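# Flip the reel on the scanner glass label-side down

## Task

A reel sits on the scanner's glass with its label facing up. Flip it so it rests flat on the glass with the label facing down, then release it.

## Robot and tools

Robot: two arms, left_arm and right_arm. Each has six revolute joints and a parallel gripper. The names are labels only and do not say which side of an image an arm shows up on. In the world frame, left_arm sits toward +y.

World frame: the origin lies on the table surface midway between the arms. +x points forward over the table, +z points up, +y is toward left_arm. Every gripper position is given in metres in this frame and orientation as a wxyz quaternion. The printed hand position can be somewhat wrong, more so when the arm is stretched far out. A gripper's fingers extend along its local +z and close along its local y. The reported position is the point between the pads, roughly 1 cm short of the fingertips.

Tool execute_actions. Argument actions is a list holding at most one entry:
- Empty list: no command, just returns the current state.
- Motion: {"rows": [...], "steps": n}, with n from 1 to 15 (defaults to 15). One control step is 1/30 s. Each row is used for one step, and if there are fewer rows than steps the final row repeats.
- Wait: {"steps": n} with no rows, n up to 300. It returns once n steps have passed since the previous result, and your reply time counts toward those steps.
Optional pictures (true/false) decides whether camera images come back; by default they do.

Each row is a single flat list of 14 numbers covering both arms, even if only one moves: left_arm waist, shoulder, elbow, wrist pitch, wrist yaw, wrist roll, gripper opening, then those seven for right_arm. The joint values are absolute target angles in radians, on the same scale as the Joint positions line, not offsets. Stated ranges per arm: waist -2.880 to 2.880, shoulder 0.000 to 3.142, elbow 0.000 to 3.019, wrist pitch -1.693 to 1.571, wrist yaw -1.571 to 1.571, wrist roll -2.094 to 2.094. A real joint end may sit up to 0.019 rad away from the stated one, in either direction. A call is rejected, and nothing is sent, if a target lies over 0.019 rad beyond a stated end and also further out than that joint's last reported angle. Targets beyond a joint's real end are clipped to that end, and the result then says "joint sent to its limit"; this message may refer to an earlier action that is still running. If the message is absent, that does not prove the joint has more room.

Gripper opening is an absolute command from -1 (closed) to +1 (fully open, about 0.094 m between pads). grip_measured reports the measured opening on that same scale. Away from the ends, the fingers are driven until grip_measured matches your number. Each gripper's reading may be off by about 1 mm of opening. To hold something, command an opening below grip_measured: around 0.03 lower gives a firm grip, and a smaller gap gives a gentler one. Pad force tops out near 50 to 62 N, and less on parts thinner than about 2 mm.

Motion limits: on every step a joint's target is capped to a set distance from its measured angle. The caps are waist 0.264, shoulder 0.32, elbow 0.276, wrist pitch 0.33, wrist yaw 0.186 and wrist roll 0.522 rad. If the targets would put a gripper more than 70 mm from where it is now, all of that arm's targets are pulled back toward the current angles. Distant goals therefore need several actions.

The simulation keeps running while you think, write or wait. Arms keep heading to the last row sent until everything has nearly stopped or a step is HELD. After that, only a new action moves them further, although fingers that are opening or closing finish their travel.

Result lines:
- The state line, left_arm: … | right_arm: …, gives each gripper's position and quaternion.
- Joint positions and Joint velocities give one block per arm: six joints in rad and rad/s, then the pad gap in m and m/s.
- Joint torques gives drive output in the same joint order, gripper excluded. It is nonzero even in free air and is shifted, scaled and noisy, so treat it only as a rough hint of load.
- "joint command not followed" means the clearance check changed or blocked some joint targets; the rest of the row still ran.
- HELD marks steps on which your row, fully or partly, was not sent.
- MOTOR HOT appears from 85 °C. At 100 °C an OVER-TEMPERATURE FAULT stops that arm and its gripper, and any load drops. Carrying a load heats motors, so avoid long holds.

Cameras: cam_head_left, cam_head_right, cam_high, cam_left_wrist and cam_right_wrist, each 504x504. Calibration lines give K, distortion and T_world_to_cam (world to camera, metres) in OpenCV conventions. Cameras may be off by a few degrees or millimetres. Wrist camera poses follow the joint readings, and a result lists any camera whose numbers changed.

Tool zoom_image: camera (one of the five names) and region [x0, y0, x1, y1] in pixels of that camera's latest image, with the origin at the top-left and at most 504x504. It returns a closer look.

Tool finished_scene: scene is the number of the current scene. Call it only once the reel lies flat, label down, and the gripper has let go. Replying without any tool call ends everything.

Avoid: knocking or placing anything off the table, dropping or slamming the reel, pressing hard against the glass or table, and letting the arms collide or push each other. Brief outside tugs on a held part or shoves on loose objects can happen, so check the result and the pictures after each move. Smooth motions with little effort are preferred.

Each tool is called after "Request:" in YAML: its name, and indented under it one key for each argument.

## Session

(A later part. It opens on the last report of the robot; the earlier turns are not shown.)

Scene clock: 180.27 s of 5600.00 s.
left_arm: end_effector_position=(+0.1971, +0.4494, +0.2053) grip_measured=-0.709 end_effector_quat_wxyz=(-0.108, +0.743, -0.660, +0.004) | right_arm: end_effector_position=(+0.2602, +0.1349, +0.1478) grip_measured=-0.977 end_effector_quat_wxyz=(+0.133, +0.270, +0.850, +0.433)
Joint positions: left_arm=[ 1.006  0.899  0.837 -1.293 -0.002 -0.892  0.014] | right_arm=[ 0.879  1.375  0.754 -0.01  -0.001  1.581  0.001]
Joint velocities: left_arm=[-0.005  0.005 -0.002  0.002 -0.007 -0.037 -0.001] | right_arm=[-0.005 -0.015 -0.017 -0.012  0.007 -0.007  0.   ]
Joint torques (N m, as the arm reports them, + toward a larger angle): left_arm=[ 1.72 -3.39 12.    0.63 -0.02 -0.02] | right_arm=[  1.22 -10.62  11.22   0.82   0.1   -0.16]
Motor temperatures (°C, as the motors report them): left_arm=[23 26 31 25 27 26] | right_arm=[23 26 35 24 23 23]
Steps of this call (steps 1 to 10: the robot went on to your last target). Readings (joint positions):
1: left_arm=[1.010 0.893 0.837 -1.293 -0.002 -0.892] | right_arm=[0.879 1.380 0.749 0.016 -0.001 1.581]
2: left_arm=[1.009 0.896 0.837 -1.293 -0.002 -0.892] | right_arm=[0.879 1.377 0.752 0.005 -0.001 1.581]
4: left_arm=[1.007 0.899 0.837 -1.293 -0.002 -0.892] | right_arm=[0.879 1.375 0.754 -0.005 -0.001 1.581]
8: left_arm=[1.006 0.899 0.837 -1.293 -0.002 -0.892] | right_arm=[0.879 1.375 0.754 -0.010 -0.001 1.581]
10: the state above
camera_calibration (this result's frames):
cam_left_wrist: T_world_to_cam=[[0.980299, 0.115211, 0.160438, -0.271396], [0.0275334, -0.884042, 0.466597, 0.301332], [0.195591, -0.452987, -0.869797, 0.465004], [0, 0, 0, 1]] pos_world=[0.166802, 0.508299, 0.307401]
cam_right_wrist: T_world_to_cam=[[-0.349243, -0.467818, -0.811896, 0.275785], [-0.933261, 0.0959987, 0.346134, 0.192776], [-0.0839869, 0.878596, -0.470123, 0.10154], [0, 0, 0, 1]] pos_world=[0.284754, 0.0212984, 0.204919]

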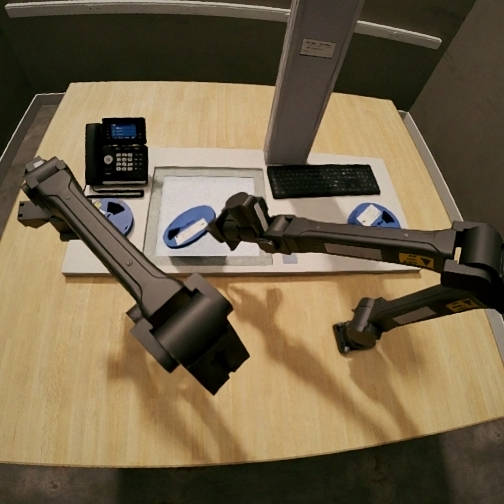

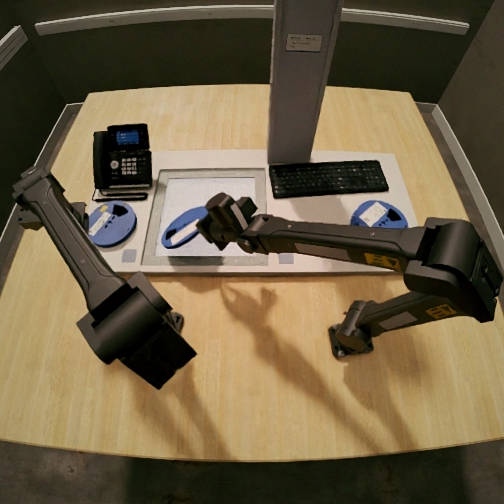

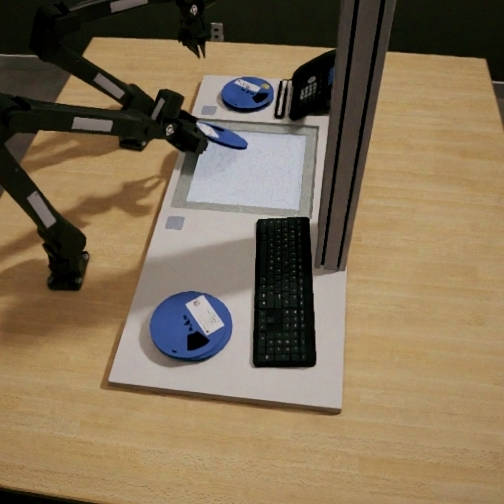

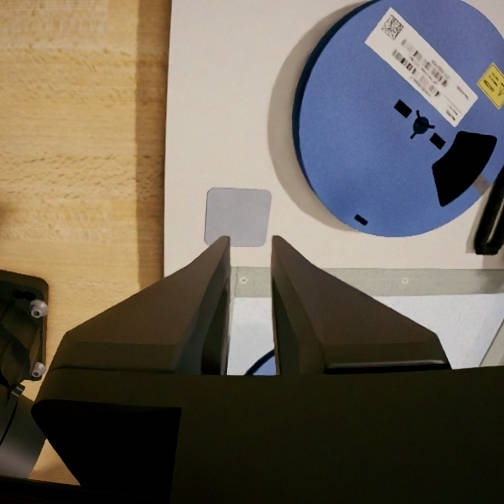

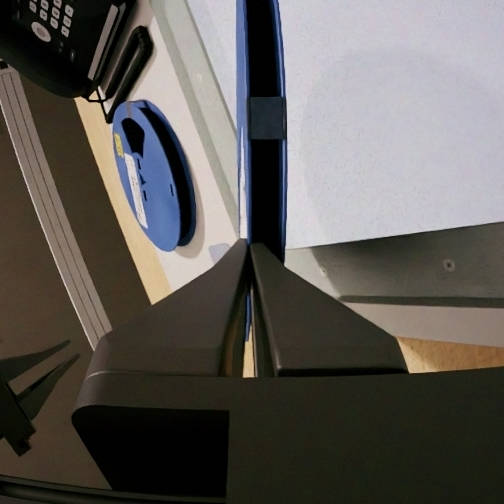

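Request:
execute_actions:
  actions:
    - {"rows":[[1,0.9,0.87,-1.3,0,-0.9,-0.71,0.885,1.357,0.833,-0.05,0,1.571,-1],[1,0.9,0.87,-1.3,0,-0.9,-0.71,0.885,1.354,0.85,-0.08,0,1.571,-1],[1,0.9,0.87,-1.3,0,-0.9,-0.71,0.885,1.351,0.867,-0.115,0,1.571,-1],[1,0.9,0.87,-1.3,0,-0.9,-0.71,0.885,1.348,0.884,-0.15,0,1.571,-1],[1,0.9,0.87,-1.3,0,-0.9,-0.71,0.885,1.348,0.901,-0.185,0,1.571,-1],[1,0.9,0.87,-1.3,0,-0.9,-0.71,0.885,1.348,0.918,-0.22,0,1.571,-1],[1,0.9,0.87,-1.3,0,-0.9,-0.71,0.885,1.35,0.935,-0.255,0,1.571,-1],[1,0.9,0.87,-1.3,0,-0.9,-0.71,0.885,1.355,0.952,-0.29,0,1.571,-1],[1,0.9,0.87,-1.3,0,-0.9,-0.71,0.885,1.36,0.969,-0.325,0,1.571,-1],[1,0.9,0.87,-1.3,0,-0.9,-0.71,0.885,1.365,0.986,-0.36,0,1.571,-1],[1,0.9,0.87,-1.3,0,-0.9,-0.71,0.885,1.369,1.003,-0.391,0,1.571,-1],[1,0.9,0.87,-1.3,0,-0.9,-0.71,0.885,1.373,1.019,-0.422,0,1.571,-1],[1,0.9,0.87,-1.3,0,-0.9,-0.71,0.885,1.377,1.036,-0.453,0,1.571,-1],[1,0.9,0.87,-1.3,0,-0.9,-0.71,0.885,1.381,1.052,-0.484,0,1.571,-1],[1,0.9,0.87,-1.3,0,-0.9,-0.71,0.885,1.385,1.069,-0.515,0,1.571,-1]]}
  pictures: false

Request:
execute_actions:
  actions:
    - {"rows":[[1,0.9,0.87,-1.3,0,-0.9,-0.71,0.885,1.389,1.085,-0.546,0,1.571,-1],[1,0.9,0.87,-1.3,0,-0.9,-0.71,0.885,1.393,1.101,-0.577,0,1.571,-1],[1,0.9,0.87,-1.3,0,-0.9,-0.71,0.885,1.397,1.118,-0.608,0,1.571,-1],[1,0.9,0.87,-1.3,0,-0.9,-0.71,0.885,1.401,1.134,-0.639,0,1.571,-1],[1,0.9,0.87,-1.3,0,-0.9,-0.71,0.885,1.405,1.15,-0.67,0,1.571,-1],[1,0.9,0.87,-1.3,0,-0.9,-0.71,0.885,1.412,1.167,-0.697,0,1.571,-1],[1,0.9,0.87,-1.3,0,-0.9,-0.71,0.885,1.419,1.184,-0.724,0,1.571,-1],[1,0.9,0.87,-1.3,0,-0.9,-0.71,0.885,1.426,1.201,-0.751,0,1.571,-1],[1,0.9,0.87,-1.3,0,-0.9,-0.71,0.885,1.433,1.218,-0.778,0,1.571,-1],[1,0.9,0.87,-1.3,0,-0.9,-0.71,0.885,1.44,1.235,-0.805,0,1.571,-1],[1,0.9,0.87,-1.3,0,-0.9,-0.71,0.885,1.447,1.252,-0.832,0,1.571,-1],[1,0.9,0.87,-1.3,0,-0.9,-0.71,0.885,1.454,1.269,-0.859,0,1.571,-1],[1,0.9,0.87,-1.3,0,-0.9,-0.71,0.885,1.461,1.286,-0.886,0,1.571,-1],[1,0.9,0.87,-1.3,0,-0.9,-0.71,0.885,1.468,1.303,-0.913,0,1.571,-1],[1,0.9,0.87,-1.3,0,-0.9,-0.71,0.885,1.475,1.32,-0.94,0,1.571,-1]]}
  pictures: false

Request:
execute_actions:
  actions:
    - {"steps":10}

Scene clock: 193.43 s of 5600.00 s.
left_arm: end_effector_position=(+0.1971, +0.4494, +0.2053) grip_measured=-0.709 end_effector_quat_wxyz=(-0.108, +0.743, -0.660, +0.004) | right_arm: end_effector_position=(+0.2626, +0.1384, +0.1797) grip_measured=-0.977 end_effector_quat_wxyz=(+0.104, +0.283, +0.891, +0.339)
Joint positions: left_arm=[ 1.006  0.899  0.837 -1.293 -0.002 -0.892  0.014] | right_arm=[ 0.879  1.374  0.967 -0.44  -0.001  1.581  0.001]
Joint velocities: left_arm=[-0.015  0.005 -0.002  0.007 -0.007  0.066 -0.001] | right_arm=[ 0.005 -0.015  0.408 -0.921 -0.022 -0.007 -0.   ]
Joint torques (N m, as the arm reports them, + toward a larger angle): left_arm=[ 2.21 -3.63 12.1   0.66  0.02 -0.03] | right_arm=[ 1.1  -9.31 12.81  1.05  0.11 -0.17]
Motor temperatures (°C, as the motors report them): left_arm=[23 26 33 25 27 26] | right_arm=[23 26 37 24 23 23]
Steps of this call (steps 1 to 30: the robot went on to your last target; steps 31 to 90: nothing new was sent; then 9.67 s passed at rest; steps 91 to 105: all 15 steps of this action). Readings (joint positions):
91: left_arm=[1.006 0.899 0.837 -1.293 -0.002 -0.892] | right_arm=[0.879 1.375 0.755 -0.014 -0.001 1.581]
92: left_arm=[1.006 0.899 0.837 -1.293 -0.002 -0.892] | right_arm=[0.879 1.375 0.760 -0.027 -0.001 1.581]
94: left_arm=[1.006 0.899 0.837 -1.293 -0.002 -0.892] | right_arm=[0.879 1.375 0.781 -0.076 -0.001 1.581]
98: left_arm=[1.006 0.899 0.837 -1.293 -0.002 -0.892] | right_arm=[0.879 1.374 0.854 -0.205 -0.001 1.581]
105: the state above

Scene clock: 193.93 s of 5600.00 s.
left_arm: end_effector_position=(+0.1971, +0.4494, +0.2053) grip_measured=-0.709 end_effector_quat_wxyz=(-0.108, +0.743, -0.660, +0.004) | right_arm: end_effector_position=(+0.2606, +0.1355, +0.2036) grip_measured=-0.977 end_effector_quat_wxyz=(+0.066, +0.295, +0.928, +0.217)
Joint positions: left_arm=[ 1.006  0.899  0.837 -1.293 -0.002 -0.892  0.014] | right_arm=[ 0.879  1.453  1.214 -0.873 -0.001  1.581  0.001]
Joint velocities: left_arm=[ 0.005 -0.015  0.002  0.007 -0.022 -0.051 -0.001] | right_arm=[ 0.005  0.22   0.486 -0.799  0.051 -0.022 -0.001]
Joint torques (N m, as the arm reports them, + toward a larger angle): left_arm=[ 2.41 -3.74 12.27  0.61  0.03 -0.03] | right_arm=[  0.93 -10.76  13.11   0.58   0.14  -0.15]
Motor temperatures (°C, as the motors report them): left_arm=[23 26 33 25 27 26] | right_arm=[23 26 37 24 23 23]
Steps of this call (steps 1 to 15: all 15 steps of this action). Readings (joint positions):
1: left_arm=[1.006 0.899 0.837 -1.293 -0.002 -0.892] | right_arm=[0.879 1.375 0.982 -0.471 -0.001 1.581]
2: left_arm=[1.006 0.899 0.837 -1.293 -0.002 -0.892] | right_arm=[0.879 1.375 0.997 -0.503 -0.001 1.581]
4: left_arm=[1.006 0.899 0.837 -1.293 -0.002 -0.892] | right_arm=[0.879 1.380 1.028 -0.566 -0.001 1.581]
8: left_arm=[1.006 0.899 0.837 -1.293 -0.002 -0.892] | right_arm=[0.879 1.400 1.094 -0.685 -0.001 1.581]
15: the state above

Scene clock: 194.27 s of 5600.00 s.
left_arm: end_effector_position=(+0.1971, +0.4494, +0.2053) grip_measured=-0.709 end_effector_quat_wxyz=(-0.108, +0.743, -0.660, +0.004) | right_arm: end_effector_position=(+0.2601, +0.1347, +0.2056) grip_measured=-0.977 end_effector_quat_wxyz=(+0.061, +0.296, +0.932, +0.201)
Joint positions: left_arm=[ 1.006  0.899  0.837 -1.293 -0.002 -0.892  0.014] | right_arm=[ 0.879  1.467  1.244 -0.924 -0.001  1.581  0.001]
Joint velocities: left_arm=[-0.015 -0.015 -0.002  0.012 -0.007  0.007  0.   ] | right_arm=[ 0.005 -0.015  0.002 -0.002 -0.037  0.007 -0.001]
Joint torques (N m, as the arm reports them, + toward a larger angle): left_arm=[ 1.82 -3.53 12.32  0.76  0.03 -0.03] | right_arm=[  1.28 -11.59  13.01   0.4    0.13  -0.14]
Motor temperatures (°C, as the motors report them): left_arm=[23 26 33 25 27 26] | right_arm=[23 26 37 24 23 23]
Steps of this call (steps 1 to 10: the robot went on to your last target). Readings (joint positions):
1: left_arm=[1.006 0.899 0.837 -1.293 -0.002 -0.892] | right_arm=[0.879 1.459 1.228 -0.895 -0.001 1.581]
2: left_arm=[1.006 0.899 0.837 -1.293 -0.002 -0.892] | right_arm=[0.879 1.464 1.237 -0.907 -0.001 1.581]
4: left_arm=[1.006 0.899 0.837 -1.293 -0.002 -0.892] | right_arm=[0.879 1.467 1.244 -0.919 -0.001 1.581]
8: left_arm=[1.006 0.899 0.837 -1.293 -0.002 -0.892] | right_arm=[0.879 1.467 1.244 -0.924 -0.001 1.581]
10: the state above
camera_calibration (this result's frames):
cam_left_wrist: T_world_to_cam=[[0.980299, 0.115211, 0.160438, -0.271396], [0.0275334, -0.884042, 0.466597, 0.301332], [0.195591, -0.452987, -0.869797, 0.465004], [0, 0, 0, 1]] pos_world=[0.166802, 0.508299, 0.307401]
cam_right_wrist: T_world_to_cam=[[-0.534224, -0.734658, -0.41819, 0.325687], [-0.802333, 0.284866, 0.524513, 0.0765459], [-0.266209, 0.615735, -0.741622, 0.267419], [0, 0, 0, 1]] pos_world=[0.306594, 0.0528034, 0.294374]

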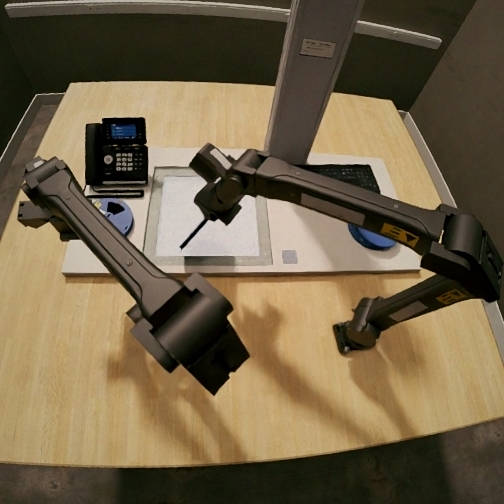

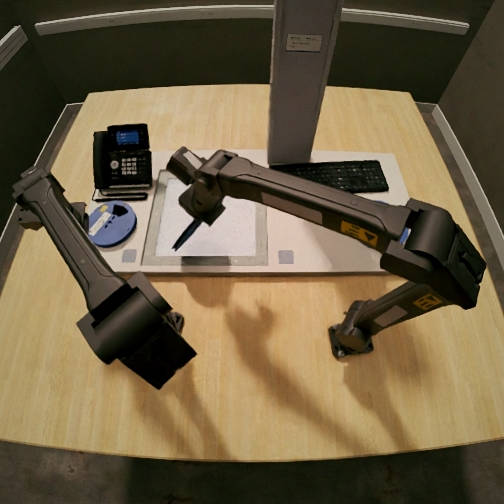

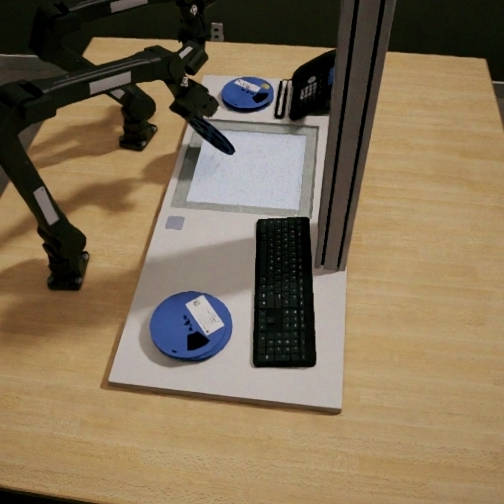

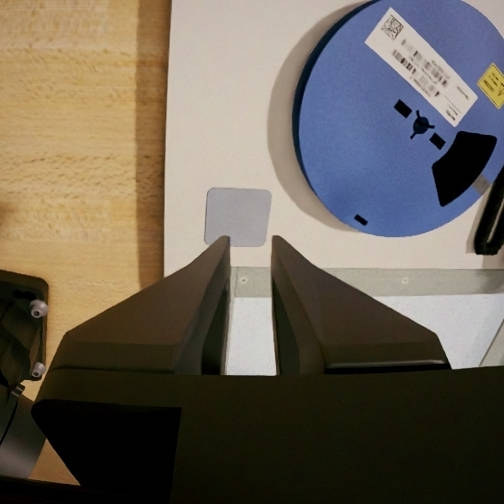

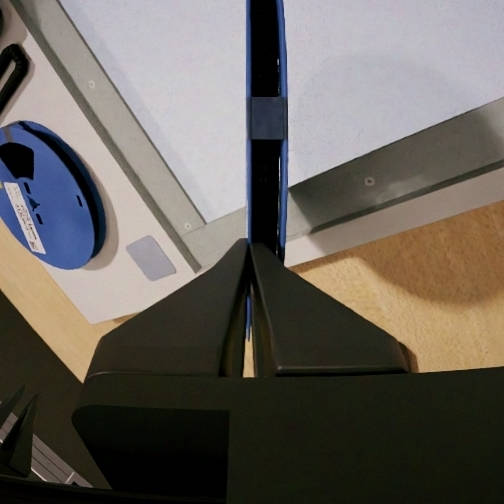

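Request:
execute_actions:
  actions:
    - {"rows":[[1,0.9,0.87,-1.3,0,-0.9,-0.71,0.885,1.48,1.335,-0.955,0,1.571,-1],[1,0.9,0.87,-1.3,0,-0.9,-0.71,0.885,1.487,1.352,-0.978,0,1.571,-1],[1,0.9,0.87,-1.3,0,-0.9,-0.71,0.885,1.495,1.369,-1.002,0,1.571,-1],[1,0.9,0.87,-1.3,0,-0.9,-0.71,0.885,1.504,1.386,-1.026,0,1.571,-1],[1,0.9,0.87,-1.3,0,-0.9,-0.71,0.885,1.513,1.403,-1.05,0,1.571,-1],[1,0.9,0.87,-1.3,0,-0.9,-0.71,0.885,1.522,1.42,-1.074,0,1.571,-1],[1,0.9,0.87,-1.3,0,-0.9,-0.71,0.885,1.531,1.437,-1.098,0,1.571,-1],[1,0.9,0.87,-1.3,0,-0.9,-0.71,0.885,1.54,1.454,-1.122,0,1.571,-1],[1,0.9,0.87,-1.3,0,-0.9,-0.71,0.885,1.549,1.471,-1.146,0,1.571,-1],[1,0.9,0.87,-1.3,0,-0.9,-0.71,0.885,1.558,1.488,-1.17,0,1.571,-1],[1,0.9,0.87,-1.3,0,-0.9,-0.71,0.885,1.567,1.505,-1.194,0,1.571,-1],[1,0.9,0.87,-1.3,0,-0.9,-0.71,0.885,1.576,1.522,-1.218,0,1.571,-1],[1,0.9,0.87,-1.3,0,-0.9,-0.71,0.885,1.585,1.539,-1.242,0,1.571,-1],[1,0.9,0.87,-1.3,0,-0.9,-0.71,0.885,1.595,1.556,-1.266,0,1.571,-1],[1,0.9,0.87,-1.3,0,-0.9,-0.71,0.885,1.605,1.573,-1.29,0,1.571,-1]]}
  pictures: false

Request:
execute_actions:
  actions:
    - {"rows":[[1,0.9,0.87,-1.3,0,-0.9,-0.71,0.88,1.615,1.59,-1.314,0,1.571,-1],[1,0.9,0.87,-1.3,0,-0.9,-0.71,0.875,1.625,1.607,-1.338,0,1.571,-1],[1,0.9,0.87,-1.3,0,-0.9,-0.71,0.87,1.635,1.624,-1.362,0,1.571,-1],[1,0.9,0.87,-1.3,0,-0.9,-0.71,0.865,1.645,1.641,-1.386,0,1.571,-1],[1,0.9,0.87,-1.3,0,-0.9,-0.71,0.86,1.655,1.658,-1.41,0,1.571,-1],[1,0.9,0.87,-1.3,0,-0.9,-0.71,0.855,1.665,1.675,-1.434,0,1.571,-1],[1,0.9,0.87,-1.3,0,-0.9,-0.71,0.85,1.675,1.692,-1.458,0,1.571,-1],[1,0.9,0.87,-1.3,0,-0.9,-0.71,0.845,1.685,1.709,-1.482,0,1.571,-1],[1,0.9,0.87,-1.3,0,-0.9,-0.71,0.84,1.695,1.726,-1.506,0,1.571,-1],[1,0.9,0.87,-1.3,0,-0.9,-0.71,0.835,1.705,1.74,-1.525,0,1.571,-1],[1,0.9,0.87,-1.3,0,-0.9,-0.71,0.83,1.715,1.75,-1.54,0,1.571,-1]]}

Scene clock: 208.20 s of 5600.00 s.
left_arm: end_effector_position=(+0.1971, +0.4494, +0.2053) grip_measured=-0.709 end_effector_quat_wxyz=(-0.108, +0.743, -0.660, +0.004) | right_arm: end_effector_position=(+0.2621, +0.1376, +0.2244) grip_measured=-0.977 end_effector_quat_wxyz=(+0.032, +0.301, +0.947, +0.107)
Joint positions: left_arm=[ 1.006  0.899  0.837 -1.293 -0.002 -0.892  0.014] | right_arm=[ 0.879  1.58   1.464 -1.23  -0.001  1.581  0.001]
Joint velocities: left_arm=[-0.005 -0.015 -0.007 -0.002  0.022  0.022 -0.001] | right_arm=[-0.005  0.269  0.486 -0.686 -0.007  0.051 -0.   ]
Joint torques (N m, as the arm reports them, + toward a larger angle): left_arm=[ 1.92 -3.94 12.23  0.66  0.02 -0.05] | right_arm=[  1.35 -13.13  13.01   0.47   0.13  -0.11]
Motor temperatures (°C, as the motors report them): left_arm=[23 26 34 25 27 26] | right_arm=[23 26 41 24 23 23]
Steps of this call (steps 1 to 30: the robot went on to your last target; steps 31 to 90: nothing new was sent; then 10.43 s passed at rest; steps 91 to 105: all 15 steps of this action). Readings (joint positions):
91: left_arm=[1.006 0.899 0.837 -1.293 -0.002 -0.892] | right_arm=[0.879 1.467 1.245 -0.927 -0.001 1.581]
92: left_arm=[1.006 0.899 0.837 -1.293 -0.002 -0.892] | right_arm=[0.879 1.469 1.250 -0.937 -0.001 1.581]
94: left_arm=[1.006 0.899 0.837 -1.293 -0.002 -0.892] | right_arm=[0.879 1.478 1.272 -0.974 -0.001 1.581]
98: left_arm=[1.006 0.899 0.837 -1.293 -0.002 -0.892] | right_arm=[0.879 1.513 1.341 -1.065 -0.001 1.581]
105: the state above

Scene clock: 208.70 s of 5600.00 s.
left_arm: end_effector_position=(+0.1971, +0.4494, +0.2053) grip_measured=-0.709 end_effector_quat_wxyz=(-0.108, +0.743, -0.660, +0.004) | right_arm: end_effector_position=(+0.2808, +0.1240, +0.2386) grip_measured=-0.977 end_effector_quat_wxyz=(+0.003, +0.324, +0.946, +0.010)
Joint positions: left_arm=[ 1.006  0.899  0.837 -1.293 -0.002 -0.892  0.014] | right_arm=[ 0.836  1.706  1.675 -1.518 -0.001  1.581  0.001]
Joint velocities: left_arm=[-0.015 -0.005  0.007  0.002 -0.007  0.066 -0.001] | right_arm=[-0.083  0.044 -0.002 -0.066 -0.022 -0.095 -0.001]
Joint torques (N m, as the arm reports them, + toward a larger angle): left_arm=[ 2.1  -3.71 12.17  0.82  0.08 -0.03] | right_arm=[  0.37 -15.15  12.53  -0.28   0.14  -0.14]
Motor temperatures (°C, as the motors report them): left_arm=[23 26 34 25 27 26] | right_arm=[23 26 41 24 23 23]
Steps of this call (steps 1 to 15: all 15 steps of this action). Readings (joint positions):
1: left_arm=[1.006 0.899 0.837 -1.293 -0.002 -0.892] | right_arm=[0.879 1.589 1.480 -1.254 -0.001 1.581]
2: left_arm=[1.006 0.899 0.837 -1.293 -0.002 -0.892] | right_arm=[0.879 1.599 1.497 -1.278 -0.001 1.581]
4: left_arm=[1.006 0.899 0.837 -1.293 -0.002 -0.892] | right_arm=[0.879 1.618 1.532 -1.326 -0.001 1.581]
8: left_arm=[1.006 0.899 0.837 -1.293 -0.002 -0.892] | right_arm=[0.872 1.658 1.601 -1.421 -0.001 1.581]
15: the state above
camera_calibration (this result's frames):
cam_left_wrist: T_world_to_cam=[[0.980299, 0.115211, 0.160438, -0.271396], [0.0275334, -0.884042, 0.466597, 0.301332], [0.195591, -0.452987, -0.869797, 0.465004], [0, 0, 0, 1]] pos_world=[0.166802, 0.508299, 0.307401]
cam_right_wrist: T_world_to_cam=[[-0.621161, -0.783171, -0.0283192, 0.280017], [-0.653685, 0.497852, 0.569946, -0.0000834935], [-0.432267, 0.37254, -0.821194, 0.399768], [0, 0, 0, 1]] pos_world=[0.346687, 0.0704129, 0.336265]

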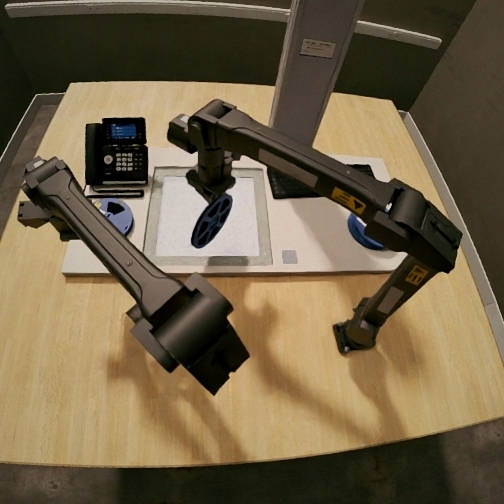

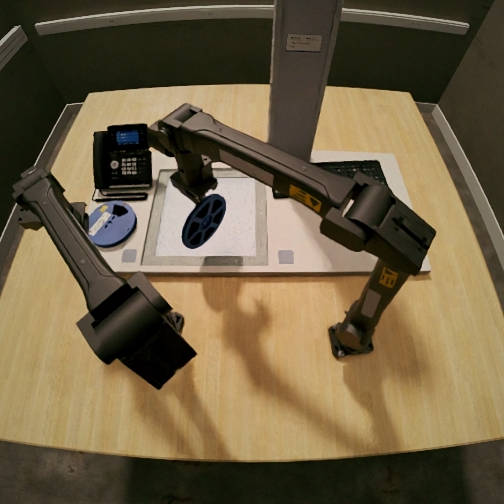

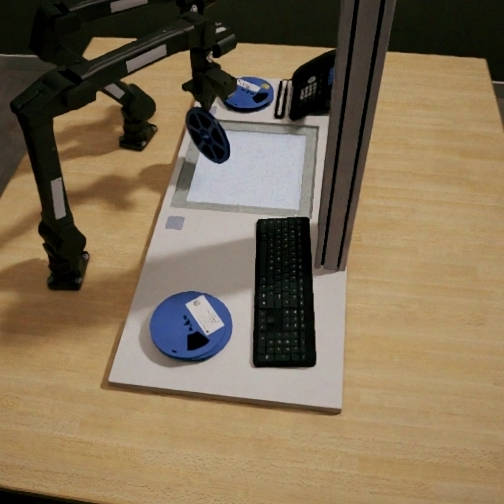

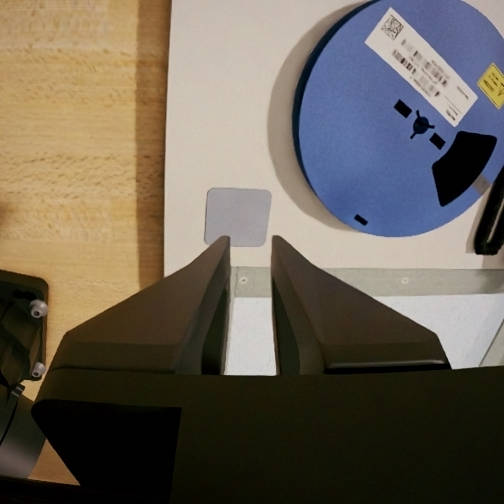

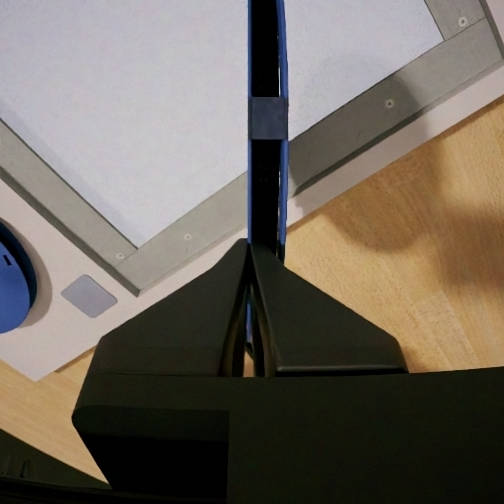

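The reel hangs vertically; next is the half turn about the vertical axis.

Request:
execute_actions:
  actions:
    - {"rows":[[1,0.9,0.87,-1.3,0,-0.9,-0.71,0.825,1.715,1.75,-1.54,0,1.55,-1],[1,0.9,0.87,-1.3,0,-0.9,-0.71,0.82,1.715,1.75,-1.54,0,1.52,-1],[1,0.9,0.87,-1.3,0,-0.9,-0.71,0.815,1.715,1.75,-1.54,0,1.48,-1],[1,0.9,0.87,-1.3,0,-0.9,-0.71,0.81,1.715,1.75,-1.54,0,1.43,-1],[1,0.9,0.87,-1.3,0,-0.9,-0.71,0.805,1.715,1.75,-1.54,0,1.37,-1],[1,0.9,0.87,-1.3,0,-0.9,-0.71,0.8,1.715,1.75,-1.54,0,1.3,-1],[1,0.9,0.87,-1.3,0,-0.9,-0.71,0.795,1.715,1.75,-1.54,0,1.22,-1],[1,0.9,0.87,-1.3,0,-0.9,-0.71,0.79,1.715,1.75,-1.54,0,1.13,-1],[1,0.9,0.87,-1.3,0,-0.9,-0.71,0.785,1.715,1.75,-1.54,0,1.03,-1],[1,0.9,0.87,-1.3,0,-0.9,-0.71,0.78,1.715,1.75,-1.54,0,0.92,-1],[1,0.9,0.87,-1.3,0,-0.9,-0.71,0.775,1.715,1.75,-1.54,0,0.8,-1],[1,0.9,0.87,-1.3,0,-0.9,-0.71,0.77,1.715,1.75,-1.54,0,0.68,-1],[1,0.9,0.87,-1.3,0,-0.9,-0.71,0.765,1.715,1.75,-1.54,0,0.56,-1],[1,0.9,0.87,-1.3,0,-0.9,-0.71,0.76,1.715,1.75,-1.54,0,0.44,-1],[1,0.9,0.87,-1.3,0,-0.9,-0.71,0.755,1.715,1.75,-1.54,0,0.3,-1]]}
  pictures: false

Request:
execute_actions:
  actions:
    - {"rows":[[1,0.9,0.87,-1.3,0,-0.9,-0.71,0.75,1.715,1.75,-1.54,0,-1.58,-1],[1,0.9,0.87,-1.3,0,-0.9,-0.71,0.745,1.715,1.75,-1.54,0,-1.58,-1],[1,0.9,0.87,-1.3,0,-0.9,-0.71,0.74,1.715,1.75,-1.54,0,-1.58,-1],[1,0.9,0.87,-1.3,0,-0.9,-0.71,0.735,1.715,1.75,-1.54,0,-1.58,-1],[1,0.9,0.87,-1.3,0,-0.9,-0.71,0.73,1.715,1.75,-1.54,0,-1.58,-1],[1,0.9,0.87,-1.3,0,-0.9,-0.71,0.725,1.715,1.75,-1.54,0,-1.58,-1],[1,0.9,0.87,-1.3,0,-0.9,-0.71,0.72,1.715,1.75,-1.54,0,-1.58,-1]]}
  pictures: false

Request:
execute_actions:
  actions:
    - {"steps":30}

Scene clock: 221.40 s of 5600.00 s.
left_arm: end_effector_position=(+0.1971, +0.4494, +0.2053) grip_measured=-0.709 end_effector_quat_wxyz=(-0.108, +0.743, -0.660, +0.004) | right_arm: end_effector_position=(+0.3059, +0.1020, +0.2374) grip_measured=-0.977 end_effector_quat_wxyz=(+0.004, -0.041, +0.999, +0.005)
Joint positions: left_arm=[ 1.006  0.899  0.837 -1.293 -0.002 -0.892  0.014] | right_arm=[ 0.772  1.709  1.675 -1.524 -0.001  0.775  0.001]
Joint velocities: left_arm=[-0.005 -0.015 -0.002 -0.002  0.007 -0.154 -0.   ] | right_arm=[-0.171 -0.005  0.012 -0.002  0.066 -2.791 -0.   ]
Joint torques (N m, as the arm reports them, + toward a larger angle): left_arm=[ 1.94 -3.66 12.16  0.81  0.01 -0.03] | right_arm=[  0.93 -14.79  12.59  -0.15   0.06  -0.07]
Motor temperatures (°C, as the motors report them): left_arm=[23 25 35 25 27 26] | right_arm=[23 27 42 24 23 23]
Steps of this call (steps 1 to 15: the robot went on to your last target; steps 16 to 90: nothing new was sent; then 9.20 s passed at rest; steps 91 to 105: all 15 steps of this action). Readings (joint positions):
91: left_arm=[1.006 0.899 0.837 -1.293 -0.002 -0.892] | right_arm=[0.832 1.709 1.675 -1.524 -0.001 1.578]
92: left_arm=[1.006 0.899 0.837 -1.293 -0.002 -0.892] | right_arm=[0.832 1.709 1.675 -1.524 -0.001 1.570]
94: left_arm=[1.006 0.899 0.837 -1.293 -0.002 -0.892] | right_arm=[0.831 1.709 1.675 -1.524 -0.001 1.535]
98: left_arm=[1.006 0.899 0.837 -1.293 -0.002 -0.892] | right_arm=[0.818 1.709 1.675 -1.524 -0.001 1.371]
105: the state above

Scene clock: 221.90 s of 5600.00 s.
left_arm: end_effector_position=(+0.1971, +0.4494, +0.2053) grip_measured=-0.709 end_effector_quat_wxyz=(-0.108, +0.743, -0.660, +0.004) | right_arm: end_effector_position=(+0.3245, +0.0852, +0.2374) grip_measured=-0.977 end_effector_quat_wxyz=(+0.006, -0.688, +0.726, +0.001)
Joint positions: left_arm=[ 1.006  0.899  0.837 -1.293 -0.002 -0.892  0.014] | right_arm=[ 0.724  1.709  1.675 -1.524 -0.001 -0.707  0.001]
Joint velocities: left_arm=[-0.005 -0.005 -0.002 -0.007  0.022 -0.037 -0.001] | right_arm=[-0.015 -0.005 -0.007 -0.007  0.022 -2.733 -0.001]
Joint torques (N m, as the arm reports them, + toward a larger angle): left_arm=[ 2.03 -3.98 12.22  0.57  0.02 -0.03] | right_arm=[  0.62 -14.68  12.6   -0.23   0.03  -0.06]
Motor temperatures (°C, as the motors report them): left_arm=[23 25 35 25 27 26] | right_arm=[23 27 42 24 23 23]
Steps of this call (steps 1 to 15: all 15 steps of this action). Readings (joint positions):
1: left_arm=[1.006 0.899 0.837 -1.293 -0.002 -0.892] | right_arm=[0.766 1.709 1.675 -1.524 -0.001 0.676]
2: left_arm=[1.006 0.899 0.837 -1.293 -0.002 -0.892] | right_arm=[0.761 1.709 1.675 -1.524 -0.001 0.578]
4: left_arm=[1.006 0.899 0.837 -1.293 -0.002 -0.892] | right_arm=[0.751 1.709 1.675 -1.524 -0.001 0.380]
8: left_arm=[1.006 0.899 0.837 -1.293 -0.002 -0.892] | right_arm=[0.734 1.709 1.675 -1.524 -0.001 -0.016]
15: the state above

Scene clock: 222.90 s of 5600.00 s.
left_arm: end_effector_position=(+0.1971, +0.4494, +0.2053) grip_measured=-0.709 end_effector_quat_wxyz=(-0.108, +0.743, -0.660, +0.004) | right_arm: end_effector_position=(+0.3245, +0.0852, +0.2374) grip_measured=-0.977 end_effector_quat_wxyz=(-0.006, +0.928, -0.373, +0.002)
Joint positions: left_arm=[ 1.006  0.899  0.837 -1.293 -0.002 -0.892  0.014] | right_arm=[ 0.724  1.709  1.675 -1.524 -0.001 -1.568  0.001]
Joint velocities: left_arm=[-0.005 -0.015 -0.007 -0.007  0.022 -0.022 -0.001] | right_arm=[-0.015 -0.024 -0.007  0.017 -0.051 -0.022 -0.   ]
Joint torques (N m, as the arm reports them, + toward a larger angle): left_arm=[ 2.3  -4.03 12.17  0.66  0.01 -0.03] | right_arm=[  0.47 -14.89  12.49  -0.27  -0.05  -0.14]
Motor temperatures (°C, as the motors report them): left_arm=[23 25 35 25 27 26] | right_arm=[23 27 42 24 23 23]
Steps of this call (steps 1 to 30: the robot went on to your last target). Readings (joint positions):
1: left_arm=[1.006 0.899 0.837 -1.293 -0.002 -0.892] | right_arm=[0.724 1.709 1.675 -1.524 -0.001 -0.806]
2: left_arm=[1.006 0.899 0.837 -1.293 -0.002 -0.892] | right_arm=[0.724 1.709 1.675 -1.524 -0.001 -0.905]
4: left_arm=[1.006 0.899 0.837 -1.293 -0.002 -0.892] | right_arm=[0.724 1.709 1.675 -1.524 -0.001 -1.103]
8: left_arm=[1.006 0.899 0.837 -1.293 -0.002 -0.892] | right_arm=[0.724 1.709 1.675 -1.524 -0.001 -1.378]
30: the state above
camera_calibration (this result's frames):
cam_left_wrist: T_world_to_cam=[[0.980299, 0.115211, 0.160438, -0.271396], [0.0275334, -0.884042, 0.466597, 0.301332], [0.195591, -0.452987, -0.869797, 0.465004], [0, 0, 0, 1]] pos_world=[0.166802, 0.508299, 0.307401]
cam_right_wrist: T_world_to_cam=[[0.699566, 0.71455, 0.0049844, -0.287233], [0.586106, -0.577778, 0.568025, -0.261744], [0.408762, -0.39445, -0.822996, 0.225004], [0, 0, 0, 1]] pos_world=[0.262375, 0.142765, 0.335287]

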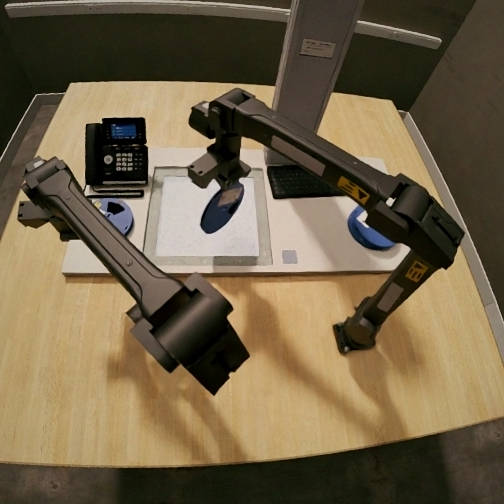

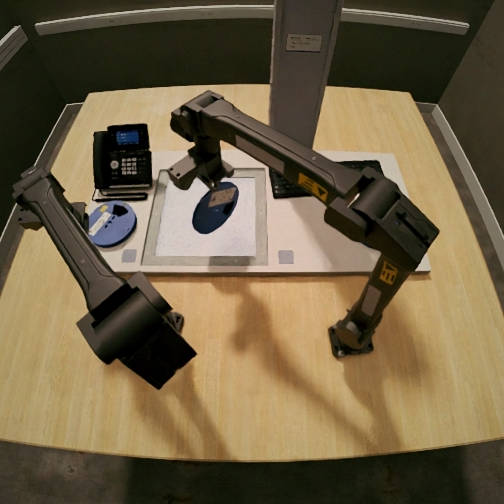

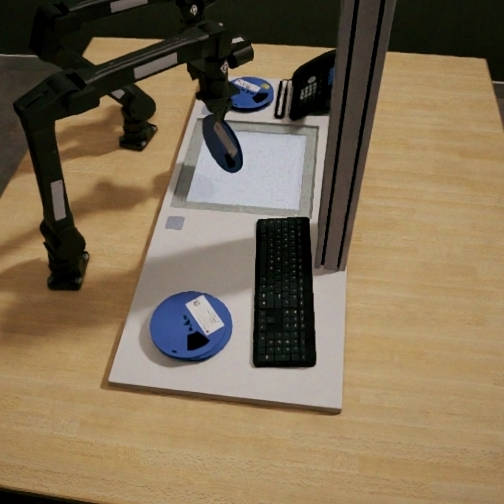

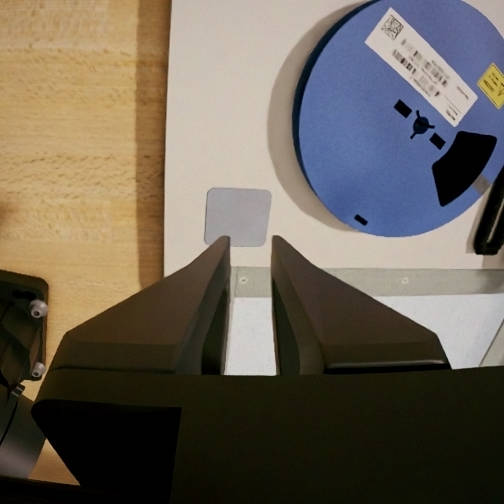

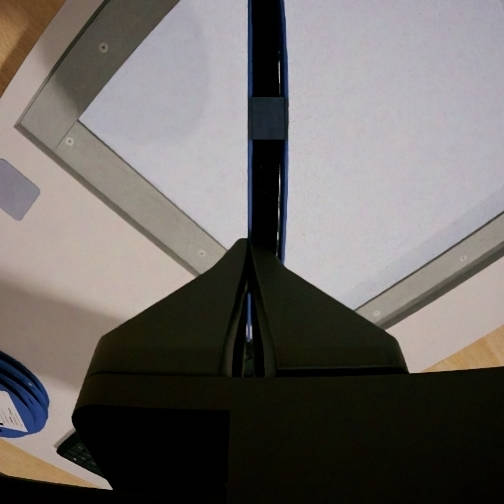

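Request:
execute_actions:
  actions:
    - {"rows":[[1,0.9,0.87,-1.3,0,-0.9,-0.71,0.72,1.695,1.7,-1.5,0,-1.58,-1],[1,0.9,0.87,-1.3,0,-0.9,-0.71,0.72,1.692,1.69,-1.485,0,-1.58,-1],[1,0.9,0.87,-1.3,0,-0.9,-0.71,0.72,1.689,1.68,-1.465,0,-1.58,-1],[1,0.9,0.87,-1.3,0,-0.9,-0.71,0.72,1.686,1.67,-1.44,0,-1.58,-1],[1,0.9,0.87,-1.3,0,-0.9,-0.71,0.72,1.683,1.66,-1.415,0,-1.58,-1],[1,0.9,0.87,-1.3,0,-0.9,-0.71,0.72,1.68,1.65,-1.39,0,-1.58,-1],[1,0.9,0.87,-1.3,0,-0.9,-0.71,0.72,1.677,1.64,-1.365,0,-1.58,-1],[1,0.9,0.87,-1.3,0,-0.9,-0.71,0.72,1.674,1.63,-1.34,0,-1.58,-1],[1,0.9,0.87,-1.3,0,-0.9,-0.71,0.72,1.671,1.62,-1.315,0,-1.58,-1],[1,0.9,0.87,-1.3,0,-0.9,-0.71,0.72,1.668,1.61,-1.29,0,-1.58,-1],[1,0.9,0.87,-1.3,0,-0.9,-0.71,0.72,1.665,1.6,-1.265,0,-1.58,-1],[1,0.9,0.87,-1.3,0,-0.9,-0.71,0.72,1.662,1.59,-1.24,0,-1.58,-1],[1,0.9,0.87,-1.3,0,-0.9,-0.71,0.72,1.659,1.58,-1.215,0,-1.58,-1],[1,0.9,0.87,-1.3,0,-0.9,-0.71,0.72,1.656,1.57,-1.19,0,-1.58,-1],[1,0.9,0.87,-1.3,0,-0.9,-0.71,0.72,1.653,1.56,-1.165,0,-1.58,-1]]}
  pictures: false

Request:
execute_actions:
  actions:
    - {"rows":[[1,0.9,0.87,-1.3,0,-0.9,-0.71,0.72,1.65,1.55,-1.14,0,-1.58,-1],[1,0.9,0.87,-1.3,0,-0.9,-0.71,0.72,1.647,1.54,-1.115,0,-1.58,-1],[1,0.9,0.87,-1.3,0,-0.9,-0.71,0.72,1.644,1.53,-1.09,0,-1.58,-1],[1,0.9,0.87,-1.3,0,-0.9,-0.71,0.72,1.64,1.52,-1.065,0,-1.58,-1],[1,0.9,0.87,-1.3,0,-0.9,-0.71,0.72,1.636,1.51,-1.04,0,-1.58,-1],[1,0.9,0.87,-1.3,0,-0.9,-0.71,0.72,1.632,1.5,-1.015,0,-1.58,-1],[1,0.9,0.87,-1.3,0,-0.9,-0.71,0.72,1.628,1.49,-0.99,0,-1.58,-1],[1,0.9,0.87,-1.3,0,-0.9,-0.71,0.72,1.624,1.48,-0.965,0,-1.58,-1],[1,0.9,0.87,-1.3,0,-0.9,-0.71,0.72,1.62,1.47,-0.94,0,-1.58,-1],[1,0.9,0.87,-1.3,0,-0.9,-0.71,0.72,1.618,1.46,-0.925,0,-1.58,-1],[1,0.9,0.87,-1.3,0,-0.9,-0.71,0.72,1.618,1.45,-0.925,0,-1.58,-1]]}

Scene clock: 242.60 s of 5600.00 s.
left_arm: end_effector_position=(+0.1971, +0.4494, +0.2053) grip_measured=-0.709 end_effector_quat_wxyz=(-0.108, +0.743, -0.660, +0.004) | right_arm: end_effector_position=(+0.3549, +0.1169, +0.2140) grip_measured=-0.978 end_effector_quat_wxyz=(-0.102, +0.923, -0.370, +0.041)
Joint positions: left_arm=[ 1.006  0.899  0.837 -1.293 -0.002 -0.892  0.014] | right_arm=[ 0.724  1.697  1.582 -1.236 -0.    -1.569  0.001]
Joint velocities: left_arm=[-0.005 -0.015  0.012 -0.002  0.007 -0.007 -0.   ] | right_arm=[ 0.005 -0.063 -0.149  0.486  0.095 -0.066 -0.   ]
Joint torques (N m, as the arm reports them, + toward a larger angle): left_arm=[ 1.79 -3.27 12.34  0.58  0.03 -0.05] | right_arm=[ -0.28 -18.84   7.36   1.49  -0.17  -0.01]
Motor temperatures (°C, as the motors report them): left_arm=[23 25 35 25 27 26] | right_arm=[23 27 43 24 23 23]
Steps of this call (steps 1 to 15: the robot went on to your last target; steps 16 to 90: nothing new was sent; then 16.20 s passed at rest; steps 91 to 105: all 15 steps of this action). Readings (joint positions):
91: left_arm=[1.006 0.899 0.837 -1.293 -0.002 -0.892] | right_arm=[0.724 1.709 1.675 -1.523 -0.001 -1.569]
92: left_arm=[1.006 0.899 0.837 -1.293 -0.002 -0.892] | right_arm=[0.724 1.709 1.675 -1.519 -0.001 -1.569]
94: left_arm=[1.006 0.899 0.837 -1.293 -0.002 -0.892] | right_arm=[0.724 1.709 1.675 -1.496 -0.001 -1.569]
98: left_arm=[1.006 0.899 0.837 -1.293 -0.002 -0.892] | right_arm=[0.724 1.706 1.657 -1.404 -0.001 -1.569]
105: the state above

Scene clock: 243.10 s of 5600.00 s.
left_arm: end_effector_position=(+0.1971, +0.4494, +0.2053) grip_measured=-0.709 end_effector_quat_wxyz=(-0.108, +0.743, -0.660, +0.004) | right_arm: end_effector_position=(+0.3726, +0.1354, +0.2083) grip_measured=-0.978 end_effector_quat_wxyz=(-0.197, +0.907, -0.364, +0.079)
Joint positions: left_arm=[ 1.006  0.899  0.837 -1.293 -0.002 -0.892  0.014] | right_arm=[ 0.724  1.647  1.46  -0.956  0.    -1.569  0.001]
Joint velocities: left_arm=[-0.005 -0.015 -0.002  0.007 -0.022  0.081  0.   ] | right_arm=[-0.005 -0.024 -0.042  0.046  0.007 -0.007 -0.001]
Joint torques (N m, as the arm reports them, + toward a larger angle): left_arm=[ 2.03 -3.51 12.21  0.7   0.03  0.01] | right_arm=[  0.27 -17.67   7.58   1.79  -0.07  -0.07]
Motor temperatures (°C, as the motors report them): left_arm=[23 25 35 25 27 26] | right_arm=[23 27 43 24 23 23]
Steps of this call (steps 1 to 15: all 15 steps of this action). Readings (joint positions):
1: left_arm=[1.006 0.899 0.837 -1.293 -0.002 -0.892] | right_arm=[0.724 1.690 1.577 -1.214 -0.000 -1.569]
2: left_arm=[1.006 0.899 0.837 -1.293 -0.002 -0.892] | right_arm=[0.724 1.683 1.568 -1.188 -0.000 -1.569]
4: left_arm=[1.006 0.899 0.837 -1.293 -0.002 -0.892] | right_arm=[0.724 1.672 1.548 -1.135 -0.000 -1.569]
8: left_arm=[1.006 0.899 0.837 -1.293 -0.002 -0.892] | right_arm=[0.724 1.658 1.506 -1.038 -0.000 -1.569]
15: the state above
camera_calibration (this result's frames):
cam_left_wrist: T_world_to_cam=[[0.980299, 0.115211, 0.160438, -0.271396], [0.0275334, -0.884042, 0.466597, 0.301332], [0.195591, -0.452987, -0.869797, 0.465004], [0, 0, 0, 1]] pos_world=[0.166802, 0.508299, 0.307401]
cam_right_wrist: T_world_to_cam=[[0.638267, 0.652944, 0.407774, -0.40931], [0.42922, -0.741572, 0.515599, -0.152848], [0.63905, -0.154065, -0.753577, 0.0684014], [0, 0, 0, 1]] pos_world=[0.283143, 0.164447, 0.29726]

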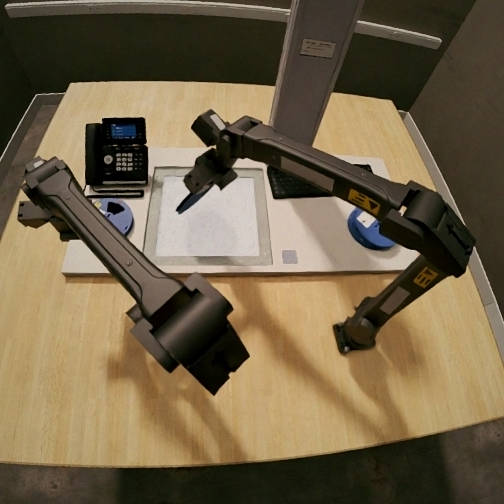

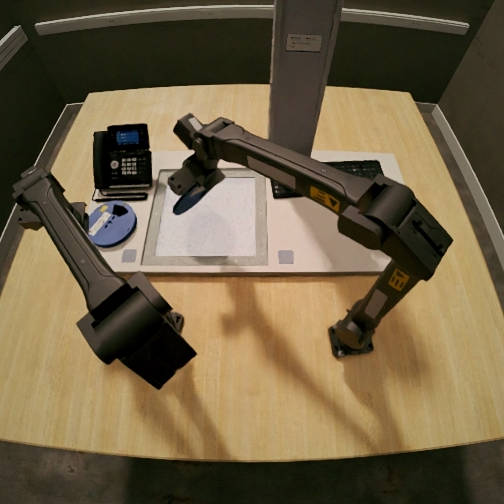

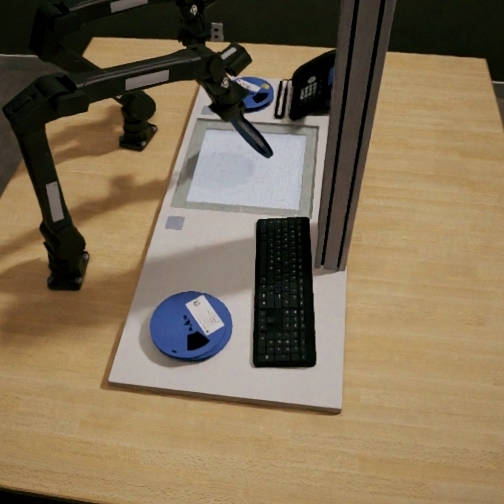

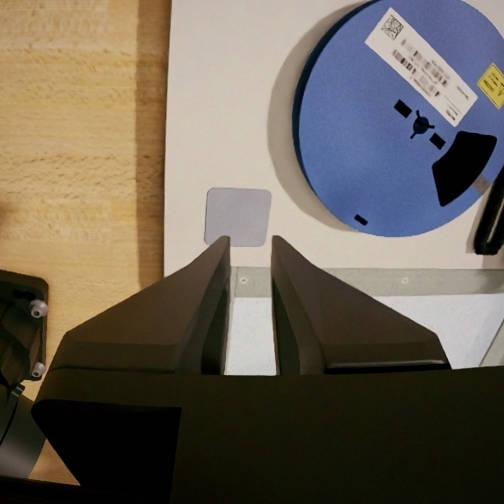

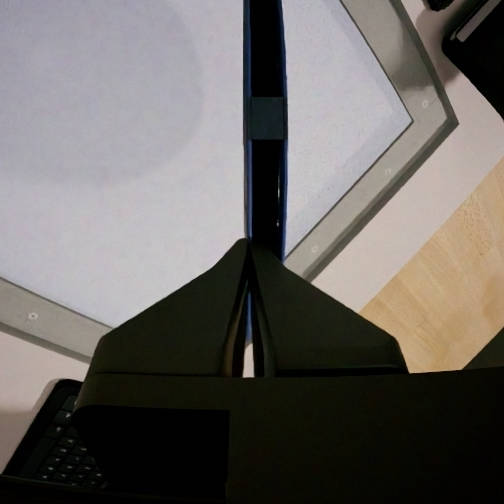

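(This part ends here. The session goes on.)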